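# Roll a carton on the palm until label faces up

## Task

A carton rests loosely on the up-turned palm of the robot hand. Reorient it using only that hand until its label points upward; the reference picture shows one acceptable lying position, and its rotation about the vertical is irrelevant. The hand includes the wrist camera, the camera's post and the arm's final link. The task fails if the carton contacts anything else or leaves the hand. To finish, keep the carton still for a moment while it lies on the palm or fingers and does not touch the wrist, camera or post. The palm must face straight up, and no hand motor may show "moving" or "overload" or be building toward a shutdown (motors dead from the start are exempt). Then declare completion. The hand is then opened automatically, and the carton must still be label-up on the open hand; anything held in place only by the robot does not count.

## Robot and tools

Setup: a six-joint arm carries a right robot hand with 16 finger motors (index, middle and ring each with mcp, abd, pip, dip; thumb with cmc, axl, mcp, ipl). One camera, cam_wrist (504x504, fisheye), rides on the wrist. A fixed mast sits on the palm side near the wrist (x +0.05 to +0.10, z -0.16 to -0.11, out to y = +0.06 m) and can collide with things.

Frames. The scene frame has its origin on the table beneath the arm base, +z up, +y to the left when facing +x. Reported end_effector_position is in metres and end_effector_quat_wxyz is the orientation. The hand point sits in front of the palm where thumb and index/middle tips would meet. Its own axes: +z runs along straightened fingers toward the tips, +x crosses the palm away from the thumb, +y points out of the palm face (palm surface at y = -0.062 m). For a palm facing straight up, the hand's +y must align with world +z.

The 24-number row (each value in [-1, 1]), one list per row, used by execute_actions and move:
1-6: dx, dy, dz, rx, ry, rz. An offset, not a pose: the target is displaced from the hand point pose in the most recent result showing it (or, before any such result and for later calls within one reply, from where the robot is when the action begins), expressed in the hand point's own axes. 1.0 equals 0.6 m for translation and 180 degrees for rotation; rx, ry, rz form a single rotation vector. All rows of one action share that same reference, so they are not cumulative. Zeros return the arm to the reference, so they do not mean hold. Per control step the command is clipped to 100 mm and 16 degrees from the measured pose.
7-22: absolute hinge goals, scaled linearly between each hinge's two stops, in this order: index_mcp, index_abd, index_pip, index_dip, middle_mcp, middle_abd, middle_pip, middle_dip, ring_mcp, ring_abd, ring_pip, ring_dip, thumb_cmc, thumb_axl, thumb_mcp, thumb_ipl. Straight values: _mcp +0.75 (-1 curls toward palm), _abd 0.00 (-1 spreads away from thumb), _pip +0.58, _dip +0.70; thumb_cmc +0.71 (-1 brings thumb across the front of the palm), thumb_axl +0.68 (roll about thumb length), thumb_mcp +0.23, thumb_ipl +0.17 (toward -1 they bend the thumb toward +z with axl straight, or the same way cmc -1 swings it with axl at -0.40).
23: current_limit, linear from 0 mA at -1 to 550 mA at +1 (minimum 11 mA); also caps hinge speed; very low values may fail to lift a finger.
24: speed, set-point rate (speed+1)/2 of 5.9 rad/s. Initially current_limit +0.4, speed -0.6; last values persist.

Tools.
execute_actions {"actions": [...], "pictures": bool}: the list holds zero or one item. Empty list = just read state. {"rows": [[24 numbers], ...], "steps": n} runs up to 15 steps of 1/30 s (default 15), one row per step, repeating the final row if rows run out. {"steps": n} alone (up to 300) waits until n steps have elapsed since the previous result, reply time included. A refused call moves nothing.
move {"target": [24 numbers], "speed": m/s 0.002 to 0.5 (default 0.25; rotation up to twice that in rad/s), "stop_force": N 9 to 40, optional}: straight-line path of the hand point toward the offset target, 0.5 to 10 s; finger values are sent at the start. It does not slow for obstacles. stop_force halts the path once the wrist sensor sees that much extra opposing push for 2 steps, then backs off 2 steps; unreliable when the move rotates; omit it when pulling away from contact. The result adds a "move:" line with the outcome (done, off_target, moving, held, fault, contact), the limits that applied (paced = clipped, held = blocked steps) and distance from target.
wait {"seconds": 0 to 10}: let time pass without new commands.
zoom_image {"camera": "cam_wrist", "region": [x0, y0, x1, y1]}: enlarged pixel region, at most 504 by 504, origin top-left.
show_instructions {}: shows the reference image(s).
finished_scene {"scene": 1 or 2}: irreversible; grades the scene and starts the next.

Reading results: the state line gives pose and velocities; "Hand target" is the pose the controller is heading to. Per motor: hand_goal (written goals), hand_measured (actual positions), hand_current_ma (positive pushes toward -1), hand_state (moving, goal, blocked, overload), plus hand_current_limit and hand_speed. HELD marks steps where the command was partly withheld; "pose unreachable" means the clearance check altered it. Wrist force/torque are in end-effector axes, noisy (offset up to about 4 N, noise up to 2.4 N, saturate near 50 N); "no reading" is normal at start. MOTOR HOT appears from 70 °C; 85 °C triggers a braking stop.

Hazards: a motor drawing 495 mA or more for 5 s total shuts off for 10 s, so avoid squeezing hard for long. Joint torque above load limits (wrist joints 26.6 N m, others 142) or any outside force of 150 N halts the arm for 10 s and skips the rest of the call; during halts finger commands are lost. The arm is stiff, so even slight overshoot into firm contact can fault. Commands lag about 0.17 s. Don't drop the carton, let it touch anything but the hand, slam it, or knock items off the table; occasional disturbances may nudge loose objects.

Each tool is called as a command line: name --argument value for each argument, lists and objects as JSON in quotes; but a table of rows of numbers goes row by row, as --pt "numbers of a row", without its own name.

Reference images:

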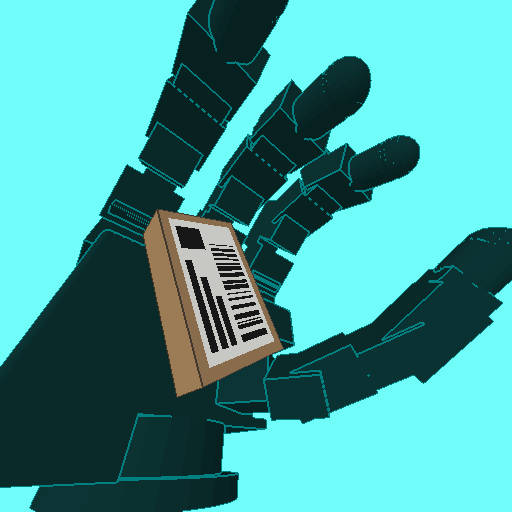

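## Session

execute_actions --actions '[]'

Scene clock: 0.00 s of 4800.00 s.
end_effector_position=(+0.5961, +0.0871, +0.4946) hand_goal=(+0.046, +0.000, -0.008, +0.280, +0.046, +0.000, -0.008, +0.280, +0.046, +0.000, -0.008, +0.280, -0.104, +0.266, +0.032, -0.018) hand_measured=(+0.060, +0.000, -0.006, +0.282, +0.060, +0.000, -0.006, +0.282, +0.062, +0.000, -0.006, +0.282, -0.092, +0.270, +0.034, -0.016) hand_current_ma=(+77, +0, +12, +12, +76, +0, +12, +14, +89, +0, +12, +12, +65, +27, +12, +11) hand_state=(goal, goal, goal, goal, goal, goal, goal, goal, goal, goal, goal, goal, goal, goal, goal, goal) hand_current_limit=0.40 hand_speed=-0.60 end_effector_quat_wxyz=(+0.501, +0.452, +0.519, +0.524) end_effector_velocity=(-0.000, -0.000, -0.000) end_effector_angular_velocity=(+0.000, +0.001, -0.000)
Joint positions: [-0.144 -1.208  2.21  -4.196 -1.348 -0.034]
Joint velocities: [-0.    -0.001  0.001  0.001  0.     0.   ]
Wrist force (N, on the end effector, along its own x y z axes, offset not removed): no reading
Wrist torque (N m, same axes, about the end effector's origin, offset not removed): no reading
Hand target: +0.596, +0.087, +0.495; +0.501, +0.452, +0.519, +0.524

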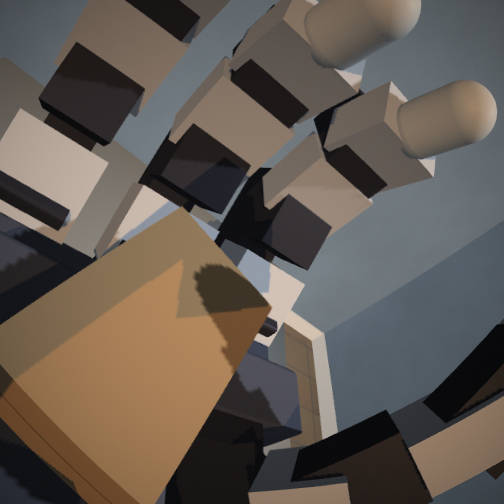

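zoom_image --camera "cam_wrist" --region '[0, 180, 324, 504]'

Region (0, 180, 324, 504) of cam_wrist's 504x504 image, scaled by 1.556, with more detail than that image has.

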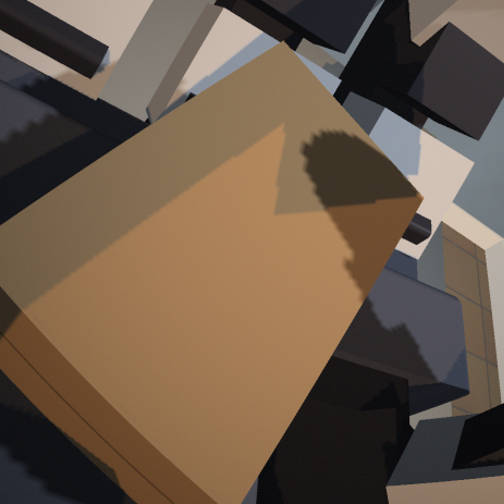

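move --target '[0,0,0,0.0169,0,0.0147, -0.479,0,0.43,0.40, -0.479,0,0.43,0.40, -0.479,0,0.43,0.40, -0.092,0.27,0.034,-0.016, 0.4,-0.3]' --speed 0.1

Scene clock: 60.77 s of 4800.00 s.
end_effector_position=(+0.5961, +0.0871, +0.4946) hand_goal=(-0.478, +0.000, +0.430, +0.400, -0.478, +0.000, +0.430, +0.400, -0.478, +0.000, +0.430, +0.400, -0.092, +0.270, +0.034, -0.016) hand_measured=(-0.474, +0.000, +0.428, +0.398, -0.474, +0.000, +0.426, +0.396, -0.474, +0.000, +0.428, +0.398, -0.088, +0.270, +0.034, -0.016) hand_current_ma=(+18, +0, -15, -16, +26, +0, -16, -19, +20, +0, -15, -16, +18, +3, -2, -2) hand_state=(goal, goal, goal, goal, goal, goal, goal, goal, goal, goal, goal, goal, goal, goal, goal, goal) hand_current_limit=0.40 hand_speed=-0.30 end_effector_quat_wxyz=(+0.477, +0.477, +0.522, +0.522) end_effector_velocity=(-0.000, +0.001, -0.001) end_effector_angular_velocity=(+0.004, +0.009, +0.001)
Joint positions: [-0.135 -1.256  2.229 -4.114 -1.357 -0.   ]
Joint velocities: [ 0.002 -0.006  0.003  0.012 -0.001  0.003]
Wrist force (N, on the end effector, along its own x y z axes, offset not removed): [2.3 -0.9 1.9]
Wrist torque (N m, same axes, about the end effector's origin, offset not removed): [-0.51 -0.48 0.22]
Hand target: +0.596, +0.087, +0.495; +0.477, +0.477, +0.522, +0.522
Off the commanded pose: 0.000 m, 0 deg.
move: done
camera_calibration (this result's frames):
cam_wrist: T_world_to_cam=[[0.067455, -0.749135, 0.658973, -0.269843], [-0.667839, -0.524594, -0.528008, 0.660075], [0.741243, -0.404471, -0.535688, -0.018816], [0, 0, 0, 1]] pos_world=[0.472973, 0.136512, 0.516264]

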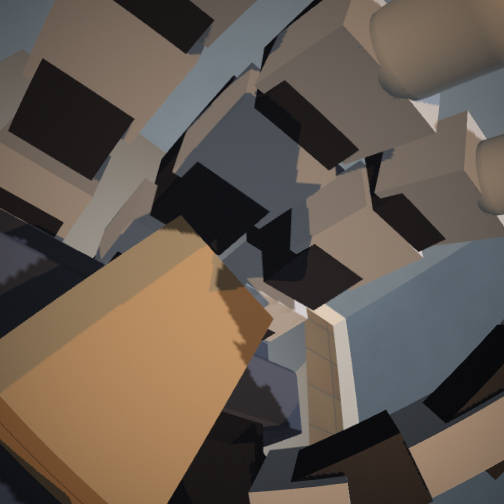

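move --target '[0,-0.0287,0.0,0.0833,0,0, -0.479,0,0.43,0.40, -0.479,0,0.43,0.40, -0.479,0,0.43,0.40, -0.092,0.27,0.034,-0.016, 0.4,-0.3]' --speed 0.08

Scene clock: 68.60 s of 4800.00 s.
end_effector_position=(+0.5962, +0.0871, +0.4774) hand_goal=(-0.478, +0.000, +0.430, +0.400, -0.478, +0.000, +0.430, +0.400, -0.478, +0.000, +0.430, +0.400, -0.092, +0.270, +0.034, -0.016) hand_measured=(-0.474, +0.000, +0.428, +0.398, -0.474, +0.000, +0.428, +0.396, -0.474, +0.000, +0.428, +0.398, -0.088, +0.270, +0.034, -0.016) hand_current_ma=(+18, +0, -12, -16, +26, +0, -12, -19, +20, +0, -12, -16, +18, +3, -2, -2) hand_state=(goal, goal, goal, goal, goal, goal, goal, goal, goal, goal, goal, goal, goal, goal, goal, goal) hand_current_limit=0.40 hand_speed=-0.30 end_effector_quat_wxyz=(+0.411, +0.535, +0.586, +0.450) end_effector_velocity=(+0.000, -0.000, -0.001) end_effector_angular_velocity=(-0.001, +0.011, +0.000)
Joint positions: [-0.144 -1.45   2.297 -3.72  -1.356 -0.059]
Joint velocities: [-0.    -0.008  0.     0.02  -0.    -0.003]
Wrist force (N, on the end effector, along its own x y z axes, offset not removed): [4.8 -1.3 0.7]
Wrist torque (N m, same axes, about the end effector's origin, offset not removed): [-0.45 -0.84 0.32]
Hand target: +0.596, +0.087, +0.477; +0.411, +0.535, +0.586, +0.449
Off the commanded pose: 0.000 m, 0 deg.
move: done
camera_calibration (this result's frames):
cam_wrist: T_world_to_cam=[[0.236447, -0.733615, 0.637105, -0.350202], [-0.779489, -0.534673, -0.326377, 0.62222], [0.580077, -0.419446, -0.698266, 0.146946], [0, 0, 0, 1]] pos_world=[0.482577, 0.137406, 0.528801]

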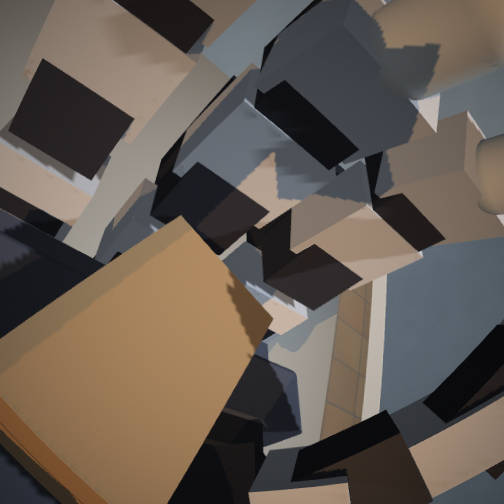

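move --target '[-0.011,-0.024,0.0,0.0556,0,0.044, -0.479,0,0.43,0.40, -0.479,0,0.43,0.40, -0.479,0,0.43,0.40, -0.092,0.27,0.034,-0.016, 0.4,-0.3]' --speed 0.08

Scene clock: 84.57 s of 4800.00 s.
end_effector_position=(+0.5931, +0.0803, +0.4635) hand_goal=(-0.478, +0.000, +0.430, +0.400, -0.478, +0.000, +0.430, +0.400, -0.478, +0.000, +0.430, +0.400, -0.092, +0.270, +0.034, -0.016) hand_measured=(-0.474, +0.000, +0.428, +0.398, -0.474, +0.000, +0.428, +0.396, -0.474, +0.000, +0.428, +0.398, -0.088, +0.270, +0.034, -0.016) hand_current_ma=(+18, +0, -9, -15, +26, +0, -9, -17, +20, +0, -9, -15, +19, +3, -2, -2) hand_state=(goal, goal, goal, goal, goal, goal, goal, goal, goal, goal, goal, goal, goal, goal, goal, goal) hand_current_limit=0.40 hand_speed=-0.30 end_effector_quat_wxyz=(+0.332, +0.607, +0.584, +0.424) end_effector_velocity=(+0.000, -0.001, -0.000) end_effector_angular_velocity=(+0.006, +0.010, -0.003)
Joint positions: [-0.14  -1.578  2.297 -3.415 -1.361  0.043]
Joint velocities: [-0.001 -0.007 -0.002  0.018  0.     0.005]
Wrist force (N, on the end effector, along its own x y z axes, offset not removed): [2.4 -0.1 3.2]
Wrist torque (N m, same axes, about the end effector's origin, offset not removed): [-0.23 -0.51 0.40]
Hand target: +0.593, +0.080, +0.463; +0.331, +0.607, +0.584, +0.424
Off the commanded pose: 0.000 m, 0 deg.
move: done
camera_calibration (this result's frames):
cam_wrist: T_world_to_cam=[[0.314179, -0.80972, 0.495626, -0.32009], [-0.849512, -0.472841, -0.233987, 0.605393], [0.423817, -0.347527, -0.836424, 0.287113], [0, 0, 0, 1]] pos_world=[0.493171, 0.126851, 0.540448]

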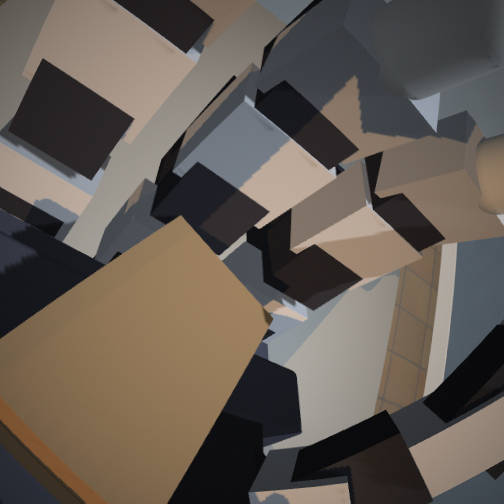

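move --target '[0,-0.0187,0.0,0.0556,0,0, -0.479,0,0.43,0.40, -0.479,0,0.43,0.40, -0.479,0,0.43,0.40, -0.092,0.27,0.034,-0.016, 0.4,-0.3]' --speed 0.08

Scene clock: 90.07 s of 4800.00 s.
end_effector_position=(+0.5884, +0.0814, +0.4535) hand_goal=(-0.478, +0.000, +0.430, +0.400, -0.478, +0.000, +0.430, +0.400, -0.478, +0.000, +0.430, +0.400, -0.092, +0.270, +0.034, -0.016) hand_measured=(-0.474, +0.000, +0.428, +0.398, -0.472, +0.000, +0.428, +0.396, -0.472, +0.000, +0.428, +0.398, -0.088, +0.270, +0.034, -0.016) hand_current_ma=(+26, +0, -7, -14, +34, +0, -7, -16, +31, +0, -7, -14, +20, +3, -2, -2) hand_state=(goal, goal, goal, goal, goal, goal, goal, goal, goal, goal, goal, goal, goal, goal, goal, goal) hand_current_limit=0.40 hand_speed=-0.30 end_effector_quat_wxyz=(+0.278, +0.633, +0.619, +0.372) end_effector_velocity=(-0.000, +0.000, -0.001) end_effector_angular_velocity=(+0.001, +0.013, +0.001)
Joint positions: [-0.15  -1.688  2.268 -3.097 -1.349 -0.001]
Joint velocities: [-0.    -0.006 -0.004  0.024  0.001 -0.002]
Wrist force (N, on the end effector, along its own x y z axes, offset not removed): [1.4 -0.7 4.3]
Wrist torque (N m, same axes, about the end effector's origin, offset not removed): [-0.38 -0.34 -0.08]
Hand target: +0.588, +0.081, +0.453; +0.278, +0.634, +0.619, +0.372
Off the commanded pose: 0.000 m, 0 deg.
move: done
camera_calibration (this result's frames):
cam_wrist: T_world_to_cam=[[0.412671, -0.79802, 0.439166, -0.346042], [-0.866039, -0.493152, -0.0823287, 0.542131], [0.282275, -0.34636, -0.894626, 0.390671], [0, 0, 0, 1]] pos_world=[0.502031, 0.126517, 0.546107]

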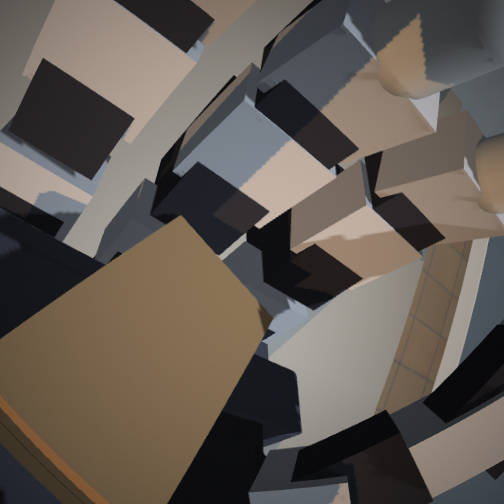

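move --target '[-0.013,-0.006,0.0,0,0,0.0556, -0.479,0,0.43,0.40, -0.479,0,0.43,0.40, -0.479,0,0.43,0.40, -0.092,0.27,0.034,-0.016, 0.4,-0.3]' --speed 0.08

Scene clock: 109.37 s of 4800.00 s.
end_effector_position=(+0.5866, +0.0739, +0.4496) hand_goal=(-0.478, +0.000, +0.430, +0.400, -0.478, +0.000, +0.430, +0.400, -0.478, +0.000, +0.430, +0.400, -0.092, +0.270, +0.034, -0.016) hand_measured=(-0.474, +0.000, +0.428, +0.398, -0.472, +0.000, +0.428, +0.396, -0.472, +0.000, +0.428, +0.398, -0.088, +0.270, +0.034, -0.016) hand_current_ma=(+27, +0, -7, -14, +36, +0, -7, -16, +31, +0, -7, -14, +23, +3, -2, -2) hand_state=(goal, goal, goal, goal, goal, goal, goal, goal, goal, goal, goal, goal, goal, goal, goal, goal) hand_current_limit=0.40 hand_speed=-0.30 end_effector_quat_wxyz=(+0.245, +0.685, +0.562, +0.395) end_effector_velocity=(+0.000, -0.001, +0.000) end_effector_angular_velocity=(+0.008, +0.000, -0.007)
Joint positions: [-0.131 -1.684  2.259 -3.094 -1.364  0.184]
Joint velocities: [ 0.     0.    -0.001 -0.    -0.002  0.011]
Wrist force (N, on the end effector, along its own x y z axes, offset not removed): [3.4 -2.6 -0.9]
Wrist torque (N m, same axes, about the end effector's origin, offset not removed): [-0.14 -0.33 0.26]
Hand target: +0.587, +0.074, +0.450; +0.244, +0.685, +0.561, +0.395
Off the commanded pose: 0.000 m, 0 deg.
move: done
camera_calibration (this result's frames):
cam_wrist: T_world_to_cam=[[0.336224, -0.888484, 0.312329, -0.240972], [-0.911775, -0.390137, -0.128294, 0.576524], [0.235838, -0.241638, -0.941271, 0.425588], [0, 0, 0, 1]] pos_world=[0.506311, 0.113662, 0.549821]

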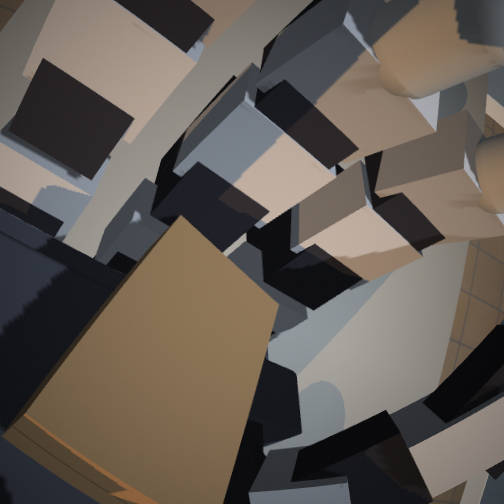

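zoom_image --camera "cam_wrist" --region '[0, 200, 360, 504]'

Region (0, 200, 360, 504) of cam_wrist's 504x504 image, scaled by 1.400, with more detail than that image has; it fills the top 426 rows of this view, and the rest is white.

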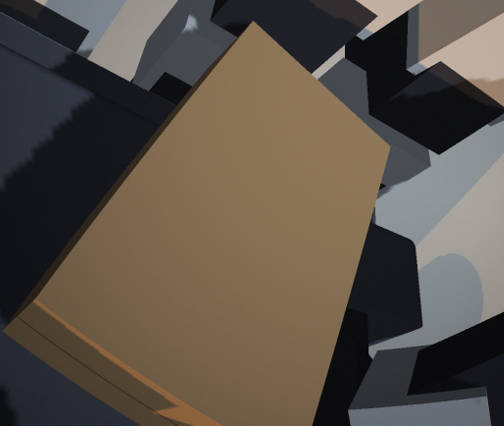

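move --target '[0.017,0.008,0.0,0,0,-0.075, -0.479,0,0.43,0.40, -0.479,0,0.43,0.40, -0.479,0,0.43,0.40, 0.3,0.27,0.034,-0.016, 0.4,-0.3]' --speed 0.08

Scene clock: 171.17 s of 4800.00 s.
end_effector_position=(+0.5900, +0.0825, +0.4560) hand_goal=(-0.478, +0.000, +0.430, +0.400, -0.478, +0.000, +0.430, +0.400, -0.478, +0.000, +0.430, +0.400, +0.300, +0.270, +0.034, -0.016) hand_measured=(-0.472, +0.000, +0.428, +0.398, -0.470, +0.000, +0.428, +0.396, -0.472, +0.000, +0.428, +0.398, +0.308, +0.270, +0.034, -0.016) hand_current_ma=(+31, +0, -6, -14, +40, +0, -6, -16, +31, +0, -6, -14, +37, +4, -4, -2) hand_state=(goal, goal, goal, goal, goal, goal, goal, goal, goal, goal, goal, goal, goal, goal, goal, goal) hand_current_limit=0.40 hand_speed=-0.30 end_effector_quat_wxyz=(+0.289, +0.614, +0.638, +0.363) end_effector_velocity=(+0.000, +0.001, -0.001) end_effector_angular_velocity=(-0.009, +0.002, +0.008)
Joint positions: [-0.161 -1.689  2.266 -3.093 -1.34  -0.069]
Joint velocities: [-0.001  0.001 -0.     0.003  0.002 -0.013]
Wrist force (N, on the end effector, along its own x y z axes, offset not removed): [3.9 -0.4 0.8]
Wrist torque (N m, same axes, about the end effector's origin, offset not removed): [-0.05 -0.48 0.26]
Hand target: +0.590, +0.083, +0.456; +0.289, +0.614, +0.638, +0.363
Off the commanded pose: 0.000 m, 0 deg.
move: done
camera_calibration (this result's frames):
cam_wrist: T_world_to_cam=[[0.436669, -0.760416, 0.480716, -0.383069], [-0.847875, -0.526484, -0.0626263, 0.527367], [0.300711, -0.38024, -0.874637, 0.37568], [0, 0, 0, 1]] pos_world=[0.501445, 0.129207, 0.545758]

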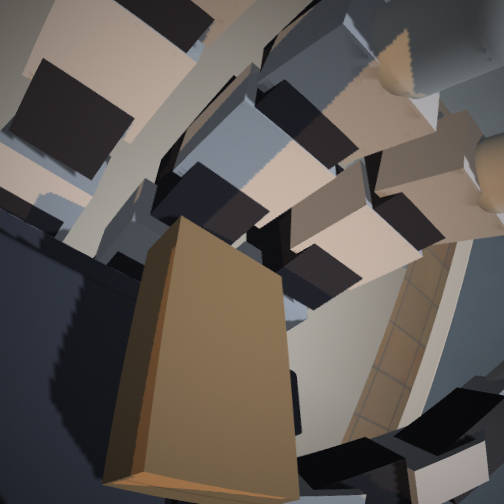

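move --target '[0,-0.050,0.026,0.139,0,0, -0.479,0,-0.55,0.55, -0.479,0,-0.55,0.55, -0.479,0,0.43,0.40, 0.3,0.27,0.034,-0.016, 0.1,-0.5]' --speed 0.1

Scene clock: 195.37 s of 4800.00 s.
end_effector_position=(+0.5856, +0.0848, +0.4226) hand_goal=(-0.478, +0.000, -0.550, +0.550, -0.478, +0.000, -0.550, +0.550, -0.478, +0.000, +0.430, +0.400, +0.300, +0.270, +0.034, -0.016) hand_measured=(-0.472, +0.000, -0.548, +0.548, -0.470, +0.000, -0.548, +0.546, -0.468, +0.000, +0.430, +0.398, +0.308, +0.270, +0.034, -0.016) hand_current_ma=(+33, +0, +6, -14, +40, +0, +6, -17, +52, +0, -1, -12, +37, +4, -4, -2) hand_state=(goal, goal, goal, goal, goal, goal, goal, goal, goal, goal, goal, goal, goal, goal, goal, goal) hand_current_limit=0.10 hand_speed=-0.50 end_effector_quat_wxyz=(+0.150, +0.662, +0.702, +0.217) end_effector_velocity=(+0.000, -0.001, +0.000) end_effector_angular_velocity=(-0.000, +0.008, -0.001)
Joint positions: [-0.147 -1.758  2.059 -2.377 -1.397 -0.149]
Joint velocities: [-0.001  0.001 -0.007  0.014 -0.001 -0.001]
Wrist force (N, on the end effector, along its own x y z axes, offset not removed): [1.1 -3.4 3.1]
Wrist torque (N m, same axes, about the end effector's origin, offset not removed): [-0.51 -0.13 0.02]
Hand target: +0.586, +0.085, +0.423; +0.149, +0.662, +0.702, +0.216
Off the commanded pose: 0.000 m, 0 deg.
move: done
camera_calibration (this result's frames):
cam_wrist: T_world_to_cam=[[0.628229, -0.728744, 0.272508, -0.390255], [-0.774074, -0.550172, 0.313241, 0.322686], [-0.0783466, -0.407728, -0.909736, 0.58777], [0, 0, 0, 1]] pos_world=[0.541002, 0.132787, 0.539984]

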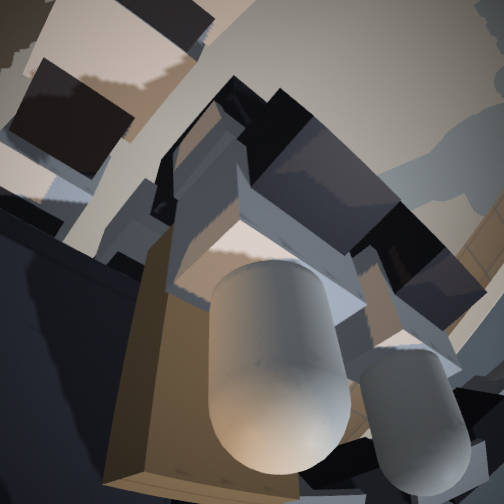

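move --target '[0,-0.061,0.028,0.167,-0.021,-0.012, -0.479,0,-0.72,0.55, -0.479,0,-0.72,0.55, -0.479,0,0.43,0.40, 0.3,0.27,0.034,-0.016, 0.1,-0.5]' --speed 0.1

Scene clock: 210.57 s of 4800.00 s.
end_effector_position=(+0.5625, +0.0855, +0.3898) hand_goal=(-0.478, +0.000, -0.720, +0.550, -0.478, +0.000, -0.720, +0.550, -0.478, +0.000, +0.430, +0.400, +0.300, +0.270, +0.034, -0.016) hand_measured=(-0.470, +0.000, -0.718, +0.548, -0.470, +0.000, -0.718, +0.546, -0.466, +0.000, +0.430, +0.398, +0.302, +0.270, +0.032, -0.016) hand_current_ma=(+44, +0, +7, -14, +48, +0, +7, -17, +60, +0, +2, -11, +15, +4, -15, -2) hand_state=(goal, goal, goal, goal, goal, goal, goal, goal, goal, goal, goal, goal, goal, goal, goal, goal) hand_current_limit=0.10 hand_speed=-0.50 end_effector_quat_wxyz=(-0.000, +0.671, +0.741, +0.003) end_effector_velocity=(-0.000, +0.001, -0.000) end_effector_angular_velocity=(-0.002, +0.008, +0.002)
Joint positions: [-0.086 -1.625  1.716 -1.664 -1.565 -0.173]
Joint velocities: [ 0.002  0.004 -0.006  0.01  -0.002  0.   ]
Wrist force (N, on the end effector, along its own x y z axes, offset not removed): [0.7 0.0 1.3]
Wrist torque (N m, same axes, about the end effector's origin, offset not removed): [0.36 -0.38 0.04]
Hand target: +0.562, +0.085, +0.390; -0.000, +0.671, +0.741, +0.003
Off the commanded pose: 0.000 m, 0 deg.
move: done
camera_calibration (this result's frames):
cam_wrist: T_world_to_cam=[[0.729114, -0.684392, -0.0003852, -0.320431], [-0.482951, -0.514908, 0.708257, -0.00530004], [-0.484924, -0.516214, -0.705955, 0.714927], [0, 0, 0, 1]] pos_world=[0.577756, 0.147026, 0.508336]

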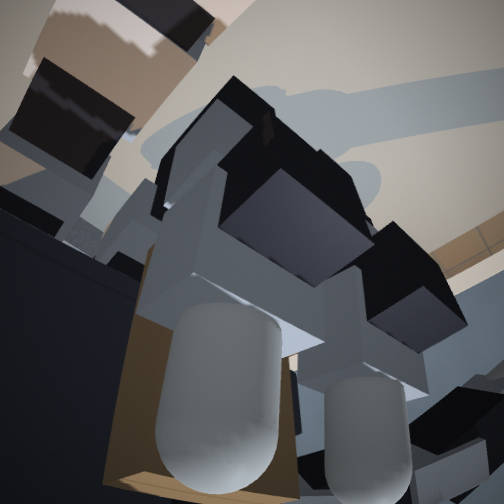

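execute_actions --actions '[{"rows": [[0,0,0,0,0,0, -0.479,-0.10,-0.80,0.55, -0.479,0.06,-0.80,0.55, -0.479,0,0.43,0.40, 0.3,0.27,0.034,-0.016, 0.0,-0.6]], "steps": 15}]'

Scene clock: 225.77 s of 4800.00 s.
end_effector_position=(+0.5625, +0.0855, +0.3898) hand_goal=(-0.478, -0.100, -0.800, +0.550, -0.478, +0.060, -0.800, +0.550, -0.478, +0.000, +0.430, +0.400, +0.300, +0.270, +0.034, -0.016) hand_measured=(-0.468, -0.096, -0.798, +0.548, -0.462, +0.056, -0.770, +0.556, -0.466, +0.000, +0.430, +0.398, +0.302, +0.270, +0.032, -0.016) hand_current_ma=(+50, +21, +14, -14, +88, -16, +156, +31, +60, +0, +2, -11, +14, +4, -15, -2) hand_state=(goal, goal, goal, goal, goal, goal, blocked, goal, goal, goal, goal, goal, goal, goal, goal, goal) hand_current_limit=0.00 hand_speed=-0.60 end_effector_quat_wxyz=(-0.000, +0.671, +0.741, +0.003) end_effector_velocity=(+0.000, -0.000, +0.001) end_effector_angular_velocity=(-0.000, -0.002, +0.000)
Joint positions: [-0.086 -1.625  1.716 -1.664 -1.565 -0.173]
Joint velocities: [-0.    -0.001 -0.    -0.001 -0.    -0.   ]
Wrist force (N, on the end effector, along its own x y z axes, offset not removed): [4.3 -3.6 4.7]
Wrist torque (N m, same axes, about the end effector's origin, offset not removed): [-0.44 -0.77 0.43]
Hand target: +0.562, +0.085, +0.390; -0.000, +0.671, +0.741, +0.003
Off the commanded pose: 0.000 m, 0 deg.
Steps of this call (steps 1 to 441: nothing new was sent; steps 442 to 456: all 15 steps of this action). Readings (end_effector_position | what the end effector reports):
442: (+0.5624, +0.0855, +0.3897) | hand_goal=(-0.478, -0.100, -0.800, +0.550, -0.478, +0.060, -0.800, +0.550, -0.478, +0.000, +0.430, +0.400, +0.300, +0.270, +0.034, -0.016) hand_measured=(-0.470, +0.000, -0.718, +0.548, -0.470, +0.000, -0.718, +0.546, -0.466, +0.000, +0.430, +0.398, +0.302, +0.270, +0.032, -0.016) hand_current_ma=(+44, +0, +7, -14, +48, +0, +7, -17, +60, +0, +2, -11, +15, +4, -15, -2) hand_state=(goal, moving, moving, goal, goal, moving, moving, goal, goal, goal, goal, goal, goal, goal, goal, goal) hand_current_limit=0.00 hand_speed=-0.60
443: (+0.5624, +0.0855, +0.3898) | hand_goal=(-0.478, -0.100, -0.800, +0.550, -0.478, +0.060, -0.800, +0.550, -0.478, +0.000, +0.430, +0.400, +0.300, +0.270, +0.034, -0.016) hand_measured=(-0.470, -0.008, -0.726, +0.548, -0.470, +0.008, -0.726, +0.546, -0.466, +0.000, +0.430, +0.398, +0.302, +0.270, +0.032, -0.016) hand_current_ma=(+47, +71, +65, -14, +49, -62, +65, -17, +60, +0, +2, -11, +15, +4, -15, -2) hand_state=(goal, moving, moving, goal, goal, moving, moving, goal, goal, goal, goal, goal, goal, goal, goal, goal) hand_current_limit=0.00 hand_speed=-0.60
445: (+0.5625, +0.0855, +0.3898) | hand_goal=(-0.478, -0.100, -0.800, +0.550, -0.478, +0.060, -0.800, +0.550, -0.478, +0.000, +0.430, +0.400, +0.300, +0.270, +0.034, -0.016) hand_measured=(-0.470, -0.064, -0.776, +0.548, -0.466, +0.048, -0.764, +0.550, -0.466, +0.000, +0.430, +0.398, +0.302, +0.270, +0.032, -0.016) hand_current_ma=(+50, +52, +32, -14, +95, -13, +191, +35, +60, +0, +2, -11, +15, +4, -15, -2) hand_state=(goal, moving, moving, goal, moving, moving, moving, moving, goal, goal, goal, goal, goal, goal, goal, goal) hand_current_limit=0.00 hand_speed=-0.60
449: (+0.5625, +0.0855, +0.3897) | hand_goal=(-0.478, -0.100, -0.800, +0.550, -0.478, +0.060, -0.800, +0.550, -0.478, +0.000, +0.430, +0.400, +0.300, +0.270, +0.034, -0.016) hand_measured=(-0.468, -0.096, -0.798, +0.548, -0.462, +0.056, -0.770, +0.556, -0.466, +0.000, +0.430, +0.398, +0.302, +0.270, +0.032, -0.016) hand_current_ma=(+50, +21, +14, -14, +88, -16, +156, +31, +60, +0, +2, -11, +14, +4, -15, -2) hand_state=(goal, goal, goal, goal, goal, goal, blocked, goal, goal, goal, goal, goal, goal, goal, goal, goal) hand_current_limit=0.00 hand_speed=-0.60
456: the state above
camera_calibration (this result's frames):
cam_wrist: T_world_to_cam=[[0.729103, -0.684404, -0.000431647, -0.320398], [-0.482915, -0.514901, 0.708287, -0.0052972], [-0.484977, -0.516206, -0.705924, 0.714935], [0, 0, 0, 1]] pos_world=[0.577772, 0.147044, 0.508304]

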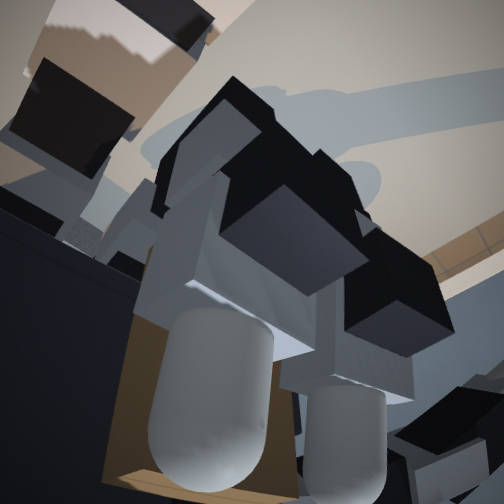

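move --target '[0,-0.061,0.028,0.167,0,0, -0.479,-0.10,-0.775,0.55, -0.479,0.06,-0.80,0.55, -0.479,0.15,-0.74,0.55, 0.3,0.27,0.034,-0.016, 0.0,-0.4]' --speed 0.08

Scene clock: 264.00 s of 4800.00 s.
end_effector_position=(+0.5263, +0.0820, +0.3728) hand_goal=(-0.478, -0.100, -0.774, +0.550, -0.478, +0.060, -0.800, +0.550, -0.478, +0.150, -0.740, +0.550, +0.300, +0.270, +0.034, -0.016) hand_measured=(-0.468, -0.096, -0.776, +0.548, -0.462, +0.056, -0.770, +0.556, -0.466, +0.146, -0.736, +0.548, +0.298, +0.270, +0.032, -0.016) hand_current_ma=(+51, +21, -5, -13, +88, -16, +156, +31, +62, -14, +24, -11, -11, +4, -17, -2) hand_state=(goal, goal, goal, goal, goal, goal, blocked, goal, goal, goal, goal, goal, goal, goal, goal, goal) hand_current_limit=0.00 hand_speed=-0.40 end_effector_quat_wxyz=(-0.174, +0.648, +0.717, -0.189) end_effector_velocity=(-0.000, -0.000, -0.000) end_effector_angular_velocity=(-0.002, +0.010, -0.001)
Joint positions: [-0.058 -1.379  1.338 -1.013 -1.639 -0.129]
Joint velocities: [ 0.     0.006 -0.008  0.012 -0.001  0.002]
Wrist force (N, on the end effector, along its own x y z axes, offset not removed): [0.0 -1.2 2.0]
Wrist torque (N m, same axes, about the end effector's origin, offset not removed): [-0.01 0.11 0.23]
Hand target: +0.526, +0.082, +0.373; -0.174, +0.648, +0.717, -0.189
Off the commanded pose: 0.000 m, 0 deg.
move: done
camera_calibration (this result's frames):
cam_wrist: T_world_to_cam=[[0.643121, -0.690956, -0.330114, -0.127724], [-0.0582509, -0.473984, 0.878605, -0.302867], [-0.763546, -0.54582, -0.345078, 0.6981], [0, 0, 0, 1]] pos_world=[0.597531, 0.149232, 0.464836]

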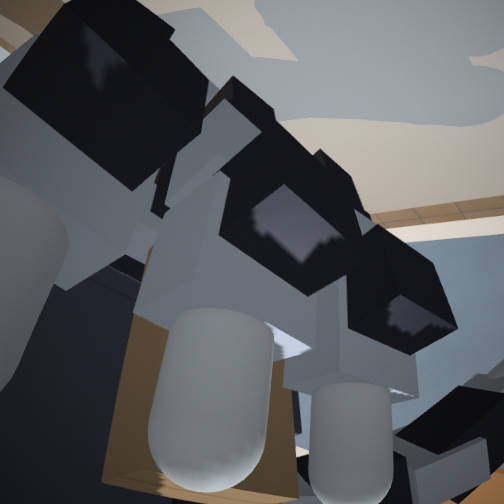

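move --target '[0,0,0,0,0,0, -0.479,-0.10,-0.55,0.55, -0.479,0.06,-0.55,0.55, -0.479,0.15,-0.74,0.55, 0.3,0.27,0.034,-0.016, 0.0,-0.85]' --speed 0.08

Scene clock: 267.60 s of 4800.00 s.
end_effector_position=(+0.5263, +0.0820, +0.3728) hand_goal=(-0.478, -0.100, -0.550, +0.550, -0.478, +0.060, -0.550, +0.550, -0.478, +0.150, -0.740, +0.550, +0.300, +0.270, +0.034, -0.016) hand_measured=(-0.468, -0.096, -0.550, +0.548, -0.462, +0.056, -0.548, +0.556, -0.466, +0.146, -0.736, +0.548, +0.298, +0.270, +0.032, -0.016) hand_current_ma=(+53, +20, -1, -12, +88, -15, +7, +27, +62, -14, +24, -11, -11, +4, -17, -2) hand_state=(goal, goal, goal, goal, goal, goal, goal, goal, goal, goal, goal, goal, goal, goal, goal, goal) hand_current_limit=0.00 hand_speed=-0.85 end_effector_quat_wxyz=(-0.174, +0.648, +0.717, -0.189) end_effector_velocity=(-0.000, +0.000, -0.000) end_effector_angular_velocity=(+0.001, -0.000, +0.001)
Joint positions: [-0.058 -1.379  1.338 -1.013 -1.639 -0.129]
Joint velocities: [ 0.001 -0.     0.001 -0.001  0.    -0.001]
Wrist force (N, on the end effector, along its own x y z axes, offset not removed): [2.2 -0.5 5.1]
Wrist torque (N m, same axes, about the end effector's origin, offset not removed): [-0.08 -0.28 0.20]
Hand target: +0.526, +0.082, +0.373; -0.174, +0.648, +0.717, -0.189
Off the commanded pose: 0.000 m, 0 deg.
move: done
camera_calibration (this result's frames):
cam_wrist: T_world_to_cam=[[0.643104, -0.690982, -0.330093, -0.127708], [-0.0582518, -0.473948, 0.878624, -0.302864], [-0.76356, -0.545818, -0.345049, 0.698102], [0, 0, 0, 1]] pos_world=[0.597531, 0.149251, 0.464827]

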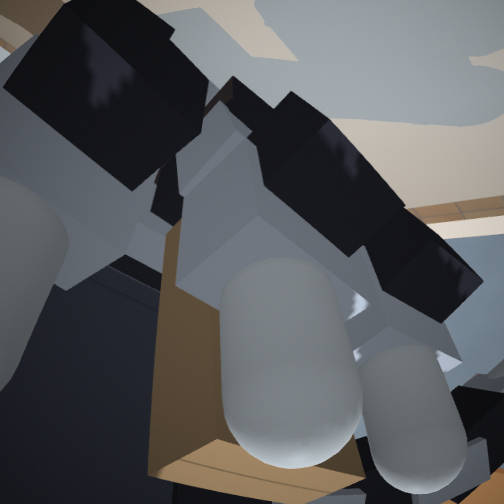

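move --target '[0,0,0,0,0,0, -0.479,-0.10,-0.25,0.55, -0.479,0.06,-0.25,0.55, -0.479,0.15,-0.60,0.55, 0.3,0.27,0.034,-0.016, 0.0,-0.85]' --speed 0.08

Scene clock: 271.73 s of 4800.00 s.
end_effector_position=(+0.5263, +0.0820, +0.3728) hand_goal=(-0.478, -0.100, -0.250, +0.550, -0.478, +0.060, -0.250, +0.550, -0.478, +0.150, -0.600, +0.550, +0.300, +0.270, +0.034, -0.016) hand_measured=(-0.468, -0.096, -0.250, +0.548, -0.462, +0.056, -0.246, +0.556, -0.466, +0.146, -0.600, +0.548, +0.298, +0.270, +0.032, -0.016) hand_current_ma=(+55, +20, +2, -11, +88, -15, +17, +27, +62, -14, -3, -11, -11, +4, -17, -2) hand_state=(goal, goal, goal, goal, goal, goal, goal, goal, goal, goal, goal, goal, goal, goal, goal, goal) hand_current_limit=0.00 hand_speed=-0.85 end_effector_quat_wxyz=(-0.174, +0.648, +0.717, -0.189) end_effector_velocity=(+0.000, +0.000, +0.000) end_effector_angular_velocity=(-0.001, -0.001, -0.000)
Joint positions: [-0.058 -1.379  1.338 -1.013 -1.639 -0.129]
Joint velocities: [ 0.001  0.    -0.001 -0.001  0.     0.001]
Wrist force (N, on the end effector, along its own x y z axes, offset not removed): [0.0 2.8 0.9]
Wrist torque (N m, same axes, about the end effector's origin, offset not removed): [0.73 -0.10 0.11]
Hand target: +0.526, +0.082, +0.373; -0.174, +0.648, +0.717, -0.189
Off the commanded pose: 0.000 m, 0 deg.
move: done
camera_calibration (this result's frames):
cam_wrist: T_world_to_cam=[[0.643121, -0.690956, -0.330114, -0.127723], [-0.0582511, -0.473983, 0.878605, -0.302867], [-0.763546, -0.545819, -0.345078, 0.698101], [0, 0, 0, 1]] pos_world=[0.597531, 0.149232, 0.464836]

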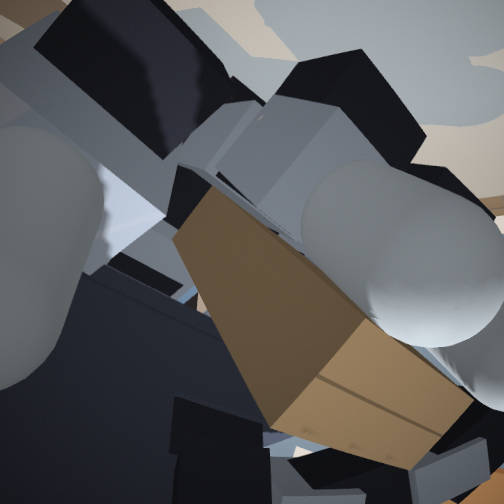

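move --target '[0,0.0255,-0.022,-0.111,0,0, -0.479,-0.10,0.05,0.55, -0.479,0.06,0.05,0.55, -0.479,0.15,-0.35,0.55, 0.3,0.27,0.034,-0.016, 0.0,-0.93]' --speed 0.08

Scene clock: 285.80 s of 4800.00 s.
end_effector_position=(+0.5459, +0.0839, +0.3767) hand_goal=(-0.478, -0.100, +0.050, +0.550, -0.478, +0.060, +0.050, +0.550, -0.478, +0.150, -0.350, +0.550, +0.300, +0.270, +0.034, -0.016) hand_measured=(-0.466, -0.096, +0.050, +0.548, -0.462, +0.056, +0.054, +0.556, -0.466, +0.146, -0.350, +0.548, +0.298, +0.270, +0.032, -0.016) hand_current_ma=(+65, +19, +4, -11, +88, -14, +18, +27, +62, -14, -2, -11, -11, +4, -17, -2) hand_state=(goal, goal, goal, goal, goal, goal, goal, goal, goal, goal, goal, goal, goal, goal, goal, goal) hand_current_limit=0.00 hand_speed=-0.93 end_effector_quat_wxyz=(-0.059, +0.669, +0.738, -0.062) end_effector_velocity=(+0.001, -0.000, +0.001) end_effector_angular_velocity=(+0.001, -0.013, -0.001)
Joint positions: [-0.077 -1.564  1.617 -1.452 -1.594 -0.163]
Joint velocities: [-0.001 -0.005  0.008 -0.016  0.002 -0.001]
Wrist force (N, on the end effector, along its own x y z axes, offset not removed): [1.1 0.4 4.2]
Wrist torque (N m, same axes, about the end effector's origin, offset not removed): [-0.23 -0.35 0.09]
Hand target: +0.546, +0.084, +0.377; -0.059, +0.669, +0.739, -0.062
Off the commanded pose: 0.000 m, 0 deg.
move: done
camera_calibration (this result's frames):
cam_wrist: T_world_to_cam=[[0.719613, -0.684665, -0.11572, -0.260755], [-0.350867, -0.502347, 0.790278, -0.108873], [-0.599207, -0.528093, -0.601722, 0.720957], [0, 0, 0, 1]] pos_world=[0.581445, 0.14751, 0.489681]

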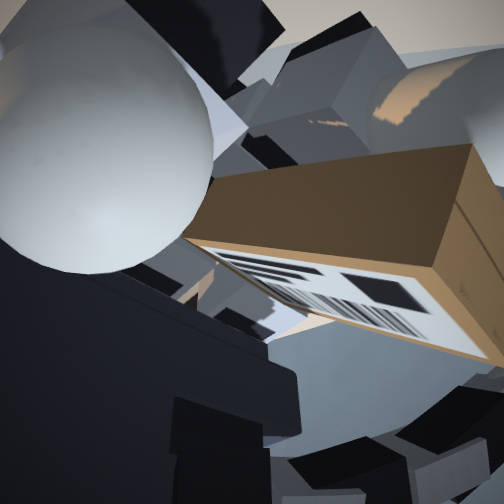

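move --target '[0,0.0255,-0.022,-0.111,0,0, -0.479,-0.10,0.32,0.55, -0.479,0.06,0.32,0.55, -0.479,0.15,-0.05,0.55, 0.3,0.27,0.034,-0.016, 0.0,-0.93]' --speed 0.08

Scene clock: 290.77 s of 4800.00 s.
end_effector_position=(+0.5630, +0.0856, +0.3871) hand_goal=(-0.478, -0.100, +0.320, +0.550, -0.478, +0.060, +0.320, +0.550, -0.478, +0.150, -0.050, +0.550, +0.300, +0.270, +0.034, -0.016) hand_measured=(-0.466, -0.096, +0.322, +0.548, -0.462, +0.058, +0.322, +0.556, -0.466, +0.148, -0.050, +0.548, +0.298, +0.270, +0.032, -0.016) hand_current_ma=(+69, +19, +5, -10, +88, -13, +14, +27, +62, -13, -2, -11, -5, +4, -17, -2) hand_state=(goal, goal, goal, goal, goal, goal, goal, goal, goal, goal, goal, goal, goal, goal, goal, goal) hand_current_limit=0.00 hand_speed=-0.93 end_effector_quat_wxyz=(+0.057, +0.669, +0.738, +0.067) end_effector_velocity=(+0.001, -0.000, -0.000) end_effector_angular_velocity=(+0.001, -0.010, +0.000)
Joint positions: [-0.1   -1.702  1.882 -1.921 -1.534 -0.183]
Joint velocities: [-0.002 -0.002  0.008 -0.016  0.002 -0.002]
Wrist force (N, on the end effector, along its own x y z axes, offset not removed): [1.3 2.2 4.5]
Wrist torque (N m, same axes, about the end effector's origin, offset not removed): [0.34 -0.21 0.19]
Hand target: +0.563, +0.086, +0.387; +0.058, +0.669, +0.738, +0.067
Off the commanded pose: 0.000 m, 0 deg.
move: done
camera_calibration (this result's frames):
cam_wrist: T_world_to_cam=[[0.718873, -0.686058, 0.112008, -0.358352], [-0.596087, -0.525484, 0.607081, 0.100683], [-0.357634, -0.503181, -0.786706, 0.671816], [0, 0, 0, 1]] pos_world=[0.557889, 0.145102, 0.507537]

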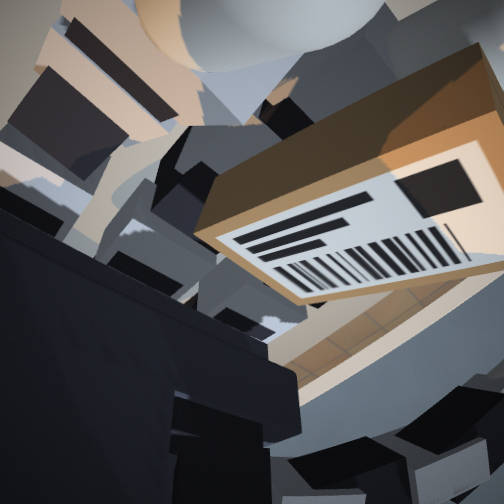

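move --target '[0,0.013,-0.011,-0.0556,0,0, -0.479,-0.10,0.577,0.62, -0.479,0.06,0.577,0.62, -0.479,0.15,0.25,0.55, 0.3,0.27,0.034,-0.016, 0.0,-0.92]' --speed 0.06

Scene clock: 298.37 s of 4800.00 s.
end_effector_position=(+0.5694, +0.0862, +0.3949) hand_goal=(-0.478, -0.100, +0.578, +0.620, -0.478, +0.060, +0.578, +0.620, -0.478, +0.150, +0.250, +0.550, +0.300, +0.270, +0.034, -0.016) hand_measured=(-0.464, -0.096, +0.580, +0.618, -0.462, +0.058, +0.580, +0.618, -0.466, +0.148, +0.250, +0.548, +0.300, +0.270, +0.032, -0.016) hand_current_ma=(+75, +16, +10, -8, +88, -13, +9, -8, +62, -13, -1, -11, +3, +4, -17, -2) hand_state=(goal, goal, goal, goal, goal, goal, goal, goal, goal, goal, goal, goal, goal, goal, goal, goal) hand_current_limit=0.00 hand_speed=-0.92 end_effector_quat_wxyz=(+0.115, +0.662, +0.729, +0.130) end_effector_velocity=(+0.001, -0.000, +0.001) end_effector_angular_velocity=(+0.000, -0.010, +0.001)
Joint positions: [-0.113 -1.746  2.005 -2.17  -1.498 -0.186]
Joint velocities: [-0.001 -0.001  0.004 -0.013  0.002 -0.002]
Wrist force (N, on the end effector, along its own x y z axes, offset not removed): [1.6 -0.3 2.2]
Wrist torque (N m, same axes, about the end effector's origin, offset not removed): [-0.05 -0.32 0.21]
Hand target: +0.569, +0.086, +0.395; +0.116, +0.662, +0.729, +0.131
Off the commanded pose: 0.000 m, 0 deg.
move: done
camera_calibration (this result's frames):
cam_wrist: T_world_to_cam=[[0.689216, -0.689585, 0.222382, -0.389832], [-0.691432, -0.534223, 0.48634, 0.20279], [-0.216572, -0.488955, -0.844997, 0.622067], [0, 0, 0, 1]] pos_world=[0.543616, 0.143676, 0.513712]

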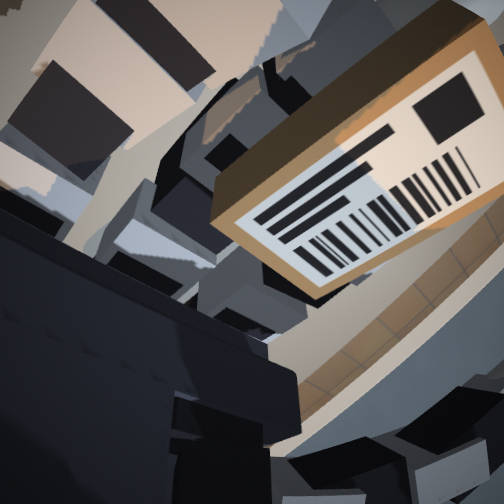

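move --target '[0,0.011,-0.009,-0.045,0,0, -0.479,-0.10,0.577,0.85, -0.479,0.06,0.577,0.85, -0.479,0.15,0.25,0.55, 0.3,0.27,0.034,-0.016, 0.0,-0.85]' --speed 0.06

Scene clock: 305.93 s of 4800.00 s.
end_effector_position=(+0.5737, +0.0866, +0.4022) hand_goal=(-0.478, -0.100, +0.578, +0.850, -0.478, +0.060, +0.578, +0.850, -0.478, +0.150, +0.250, +0.550, +0.300, +0.270, +0.034, -0.016) hand_measured=(-0.464, -0.098, +0.580, +0.848, -0.462, +0.058, +0.580, +0.848, -0.466, +0.148, +0.250, +0.548, +0.302, +0.270, +0.032, -0.016) hand_current_ma=(+78, +13, +13, -11, +88, -13, +9, -13, +62, -12, -1, -11, +10, +4, -17, -2) hand_state=(goal, goal, goal, goal, goal, goal, goal, goal, goal, goal, goal, goal, goal, goal, goal, goal) hand_current_limit=0.00 hand_speed=-0.85 end_effector_quat_wxyz=(+0.161, +0.652, +0.718, +0.181) end_effector_velocity=(+0.000, -0.000, +0.000) end_effector_angular_velocity=(+0.001, -0.011, +0.000)
Joint positions: [-0.123 -1.764  2.097 -2.382 -1.468 -0.183]
Joint velocities: [-0.001 -0.001  0.009 -0.019  0.002 -0.001]
Wrist force (N, on the end effector, along its own x y z axes, offset not removed): [3.5 0.5 1.1]
Wrist torque (N m, same axes, about the end effector's origin, offset not removed): [0.02 -0.39 0.33]
Hand target: +0.574, +0.087, +0.402; +0.162, +0.652, +0.718, +0.182
Off the commanded pose: 0.000 m, 0 deg.
move: done
camera_calibration (this result's frames):
cam_wrist: T_world_to_cam=[[0.651707, -0.693766, 0.30654, -0.40609], [-0.752261, -0.539616, 0.378046, 0.281311], [-0.0968616, -0.476973, -0.873564, 0.571128], [0, 0, 0, 1]] pos_world=[0.531591, 0.142481, 0.517051]

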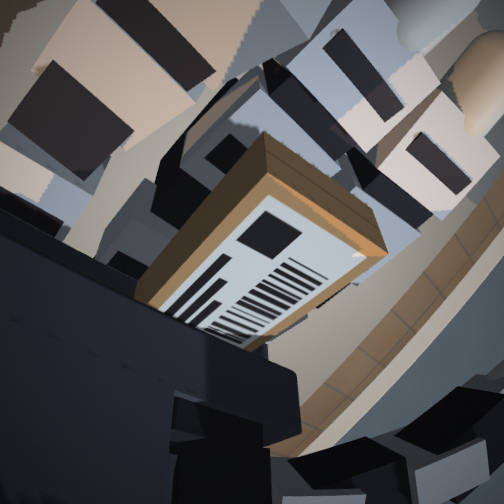

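zoom_image --camera "cam_wrist" --region '[80, 110, 420, 450]'

Region (80, 110, 420, 450) of cam_wrist's 504x504 image, scaled by 1.482, with more detail than that image has.

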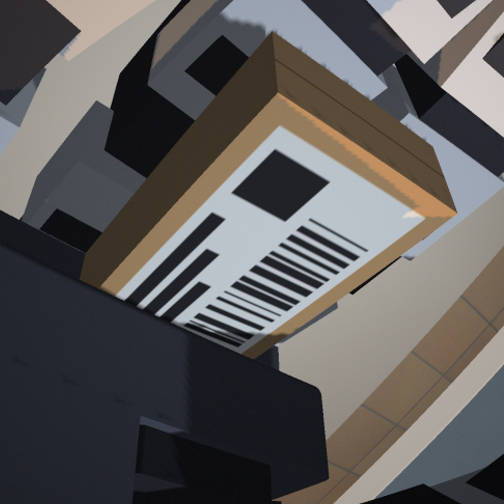

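move --target '[0,0.011,-0.041,-0.122,0,0, -0.04,-0.10,0.577,0.75, -0.04,0.06,0.577,0.75, -0.04,0.15,0.25,0.55, 0.3,0.27,0.2,0.15, 0.0,-0.9]' --speed 0.1

Scene clock: 368.20 s of 4800.00 s.
end_effector_position=(+0.5678, +0.0859, +0.4270) hand_goal=(-0.040, -0.100, +0.578, +0.750, -0.040, +0.060, +0.578, +0.750, -0.040, +0.150, +0.250, +0.550, +0.300, +0.270, +0.200, +0.150) hand_measured=(-0.032, -0.098, +0.580, +0.754, -0.032, +0.058, +0.580, +0.754, -0.030, +0.148, +0.250, +0.548, +0.306, +0.270, +0.196, +0.148) hand_current_ma=(+48, +13, +13, +20, +46, -13, +9, +24, +56, -12, +0, -11, +30, +4, -28, -18) hand_state=(goal, goal, goal, goal, goal, goal, goal, goal, goal, goal, goal, goal, goal, goal, goal, goal) hand_current_limit=0.00 hand_speed=-0.90 end_effector_quat_wxyz=(+0.282, +0.610, +0.671, +0.314) end_effector_velocity=(+0.000, -0.000, -0.000) end_effector_angular_velocity=(+0.000, -0.009, -0.000)
Joint positions: [-0.157 -1.743  2.321 -3.004 -1.382 -0.154]
Joint velocities: [-0.001  0.005  0.005 -0.019  0.002  0.001]
Wrist force (N, on the end effector, along its own x y z axes, offset not removed): [3.3 -0.9 6.3]
Wrist torque (N m, same axes, about the end effector's origin, offset not removed): [-0.62 -0.82 0.39]
Hand target: +0.568, +0.086, +0.427; +0.283, +0.610, +0.670, +0.315
Off the commanded pose: 0.000 m, 0 deg.
move: done
camera_calibration (this result's frames):
cam_wrist: T_world_to_cam=[[0.494726, -0.710352, 0.500646, -0.402688], [-0.836163, -0.54606, 0.0514868, 0.454837], [0.236809, -0.444093, -0.86412, 0.395571], [0, 0, 0, 1]] pos_world=[0.485863, 0.137988, 0.520006]

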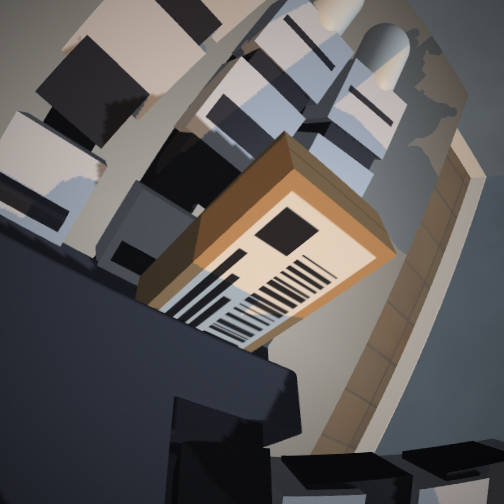

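zoom_image --camera "cam_wrist" --region '[90, 110, 420, 440]'

Region (90, 110, 420, 440) of cam_wrist's 504x504 image, scaled by 1.527, with more detail than that image has.

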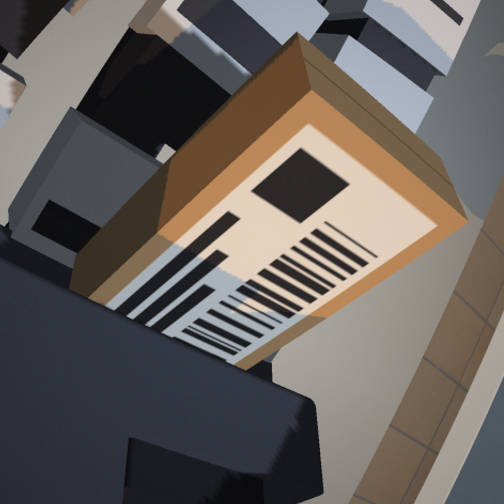

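move --target '[0,-0.068,0.057,0.261,0,0, -0.452,-0.10,0.577,0.26, -0.452,0.06,0.577,0.26, -0.452,0.15,0.25,0.40, 0.3,0.27,0.2,0.15, 0.0,-0.85]' --speed 0.15

Scene clock: 402.83 s of 4800.00 s.
end_effector_position=(+0.5680, +0.0862, +0.3738) hand_goal=(-0.452, -0.100, +0.578, +0.260, -0.452, +0.060, +0.578, +0.260, -0.452, +0.150, +0.250, +0.400, +0.300, +0.270, +0.200, +0.150) hand_measured=(-0.426, -0.098, +0.580, +0.264, -0.426, +0.058, +0.580, +0.264, -0.424, +0.148, +0.250, +0.402, +0.304, +0.270, +0.196, +0.148) hand_current_ma=(+137, +13, +13, +18, +135, -13, +9, +21, +149, -12, +2, +16, +20, +4, -28, -18) hand_state=(blocked, goal, goal, goal, blocked, goal, goal, goal, blocked, goal, goal, goal, goal, goal, goal, goal) hand_current_limit=0.00 hand_speed=-0.85 end_effector_quat_wxyz=(+0.016, +0.671, +0.741, +0.021) end_effector_velocity=(-0.000, +0.000, -0.001) end_effector_angular_velocity=(-0.000, +0.011, -0.000)
Joint positions: [-0.087 -1.631  1.787 -1.777 -1.557 -0.174]
Joint velocities: [ 0.001  0.005 -0.007  0.013 -0.001  0.001]
Wrist force (N, on the end effector, along its own x y z axes, offset not removed): [2.7 2.2 2.7]
Wrist torque (N m, same axes, about the end effector's origin, offset not removed): [0.37 -0.42 0.19]
Hand target: +0.568, +0.086, +0.374; +0.016, +0.671, +0.741, +0.021
Off the commanded pose: 0.000 m, 0 deg.
move: done
camera_calibration (this result's frames):
cam_wrist: T_world_to_cam=[[0.72822, -0.684602, 0.0318642, -0.335522], [-0.516944, -0.518166, 0.681376, 0.0386792], [-0.44996, -0.512664, -0.73124, 0.69594], [0, 0, 0, 1]] pos_world=[0.577475, 0.147126, 0.493235]

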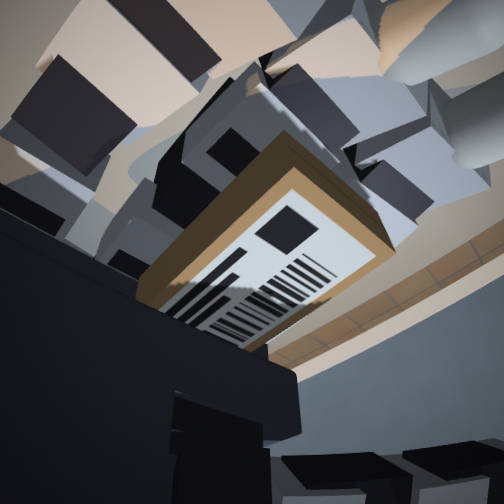

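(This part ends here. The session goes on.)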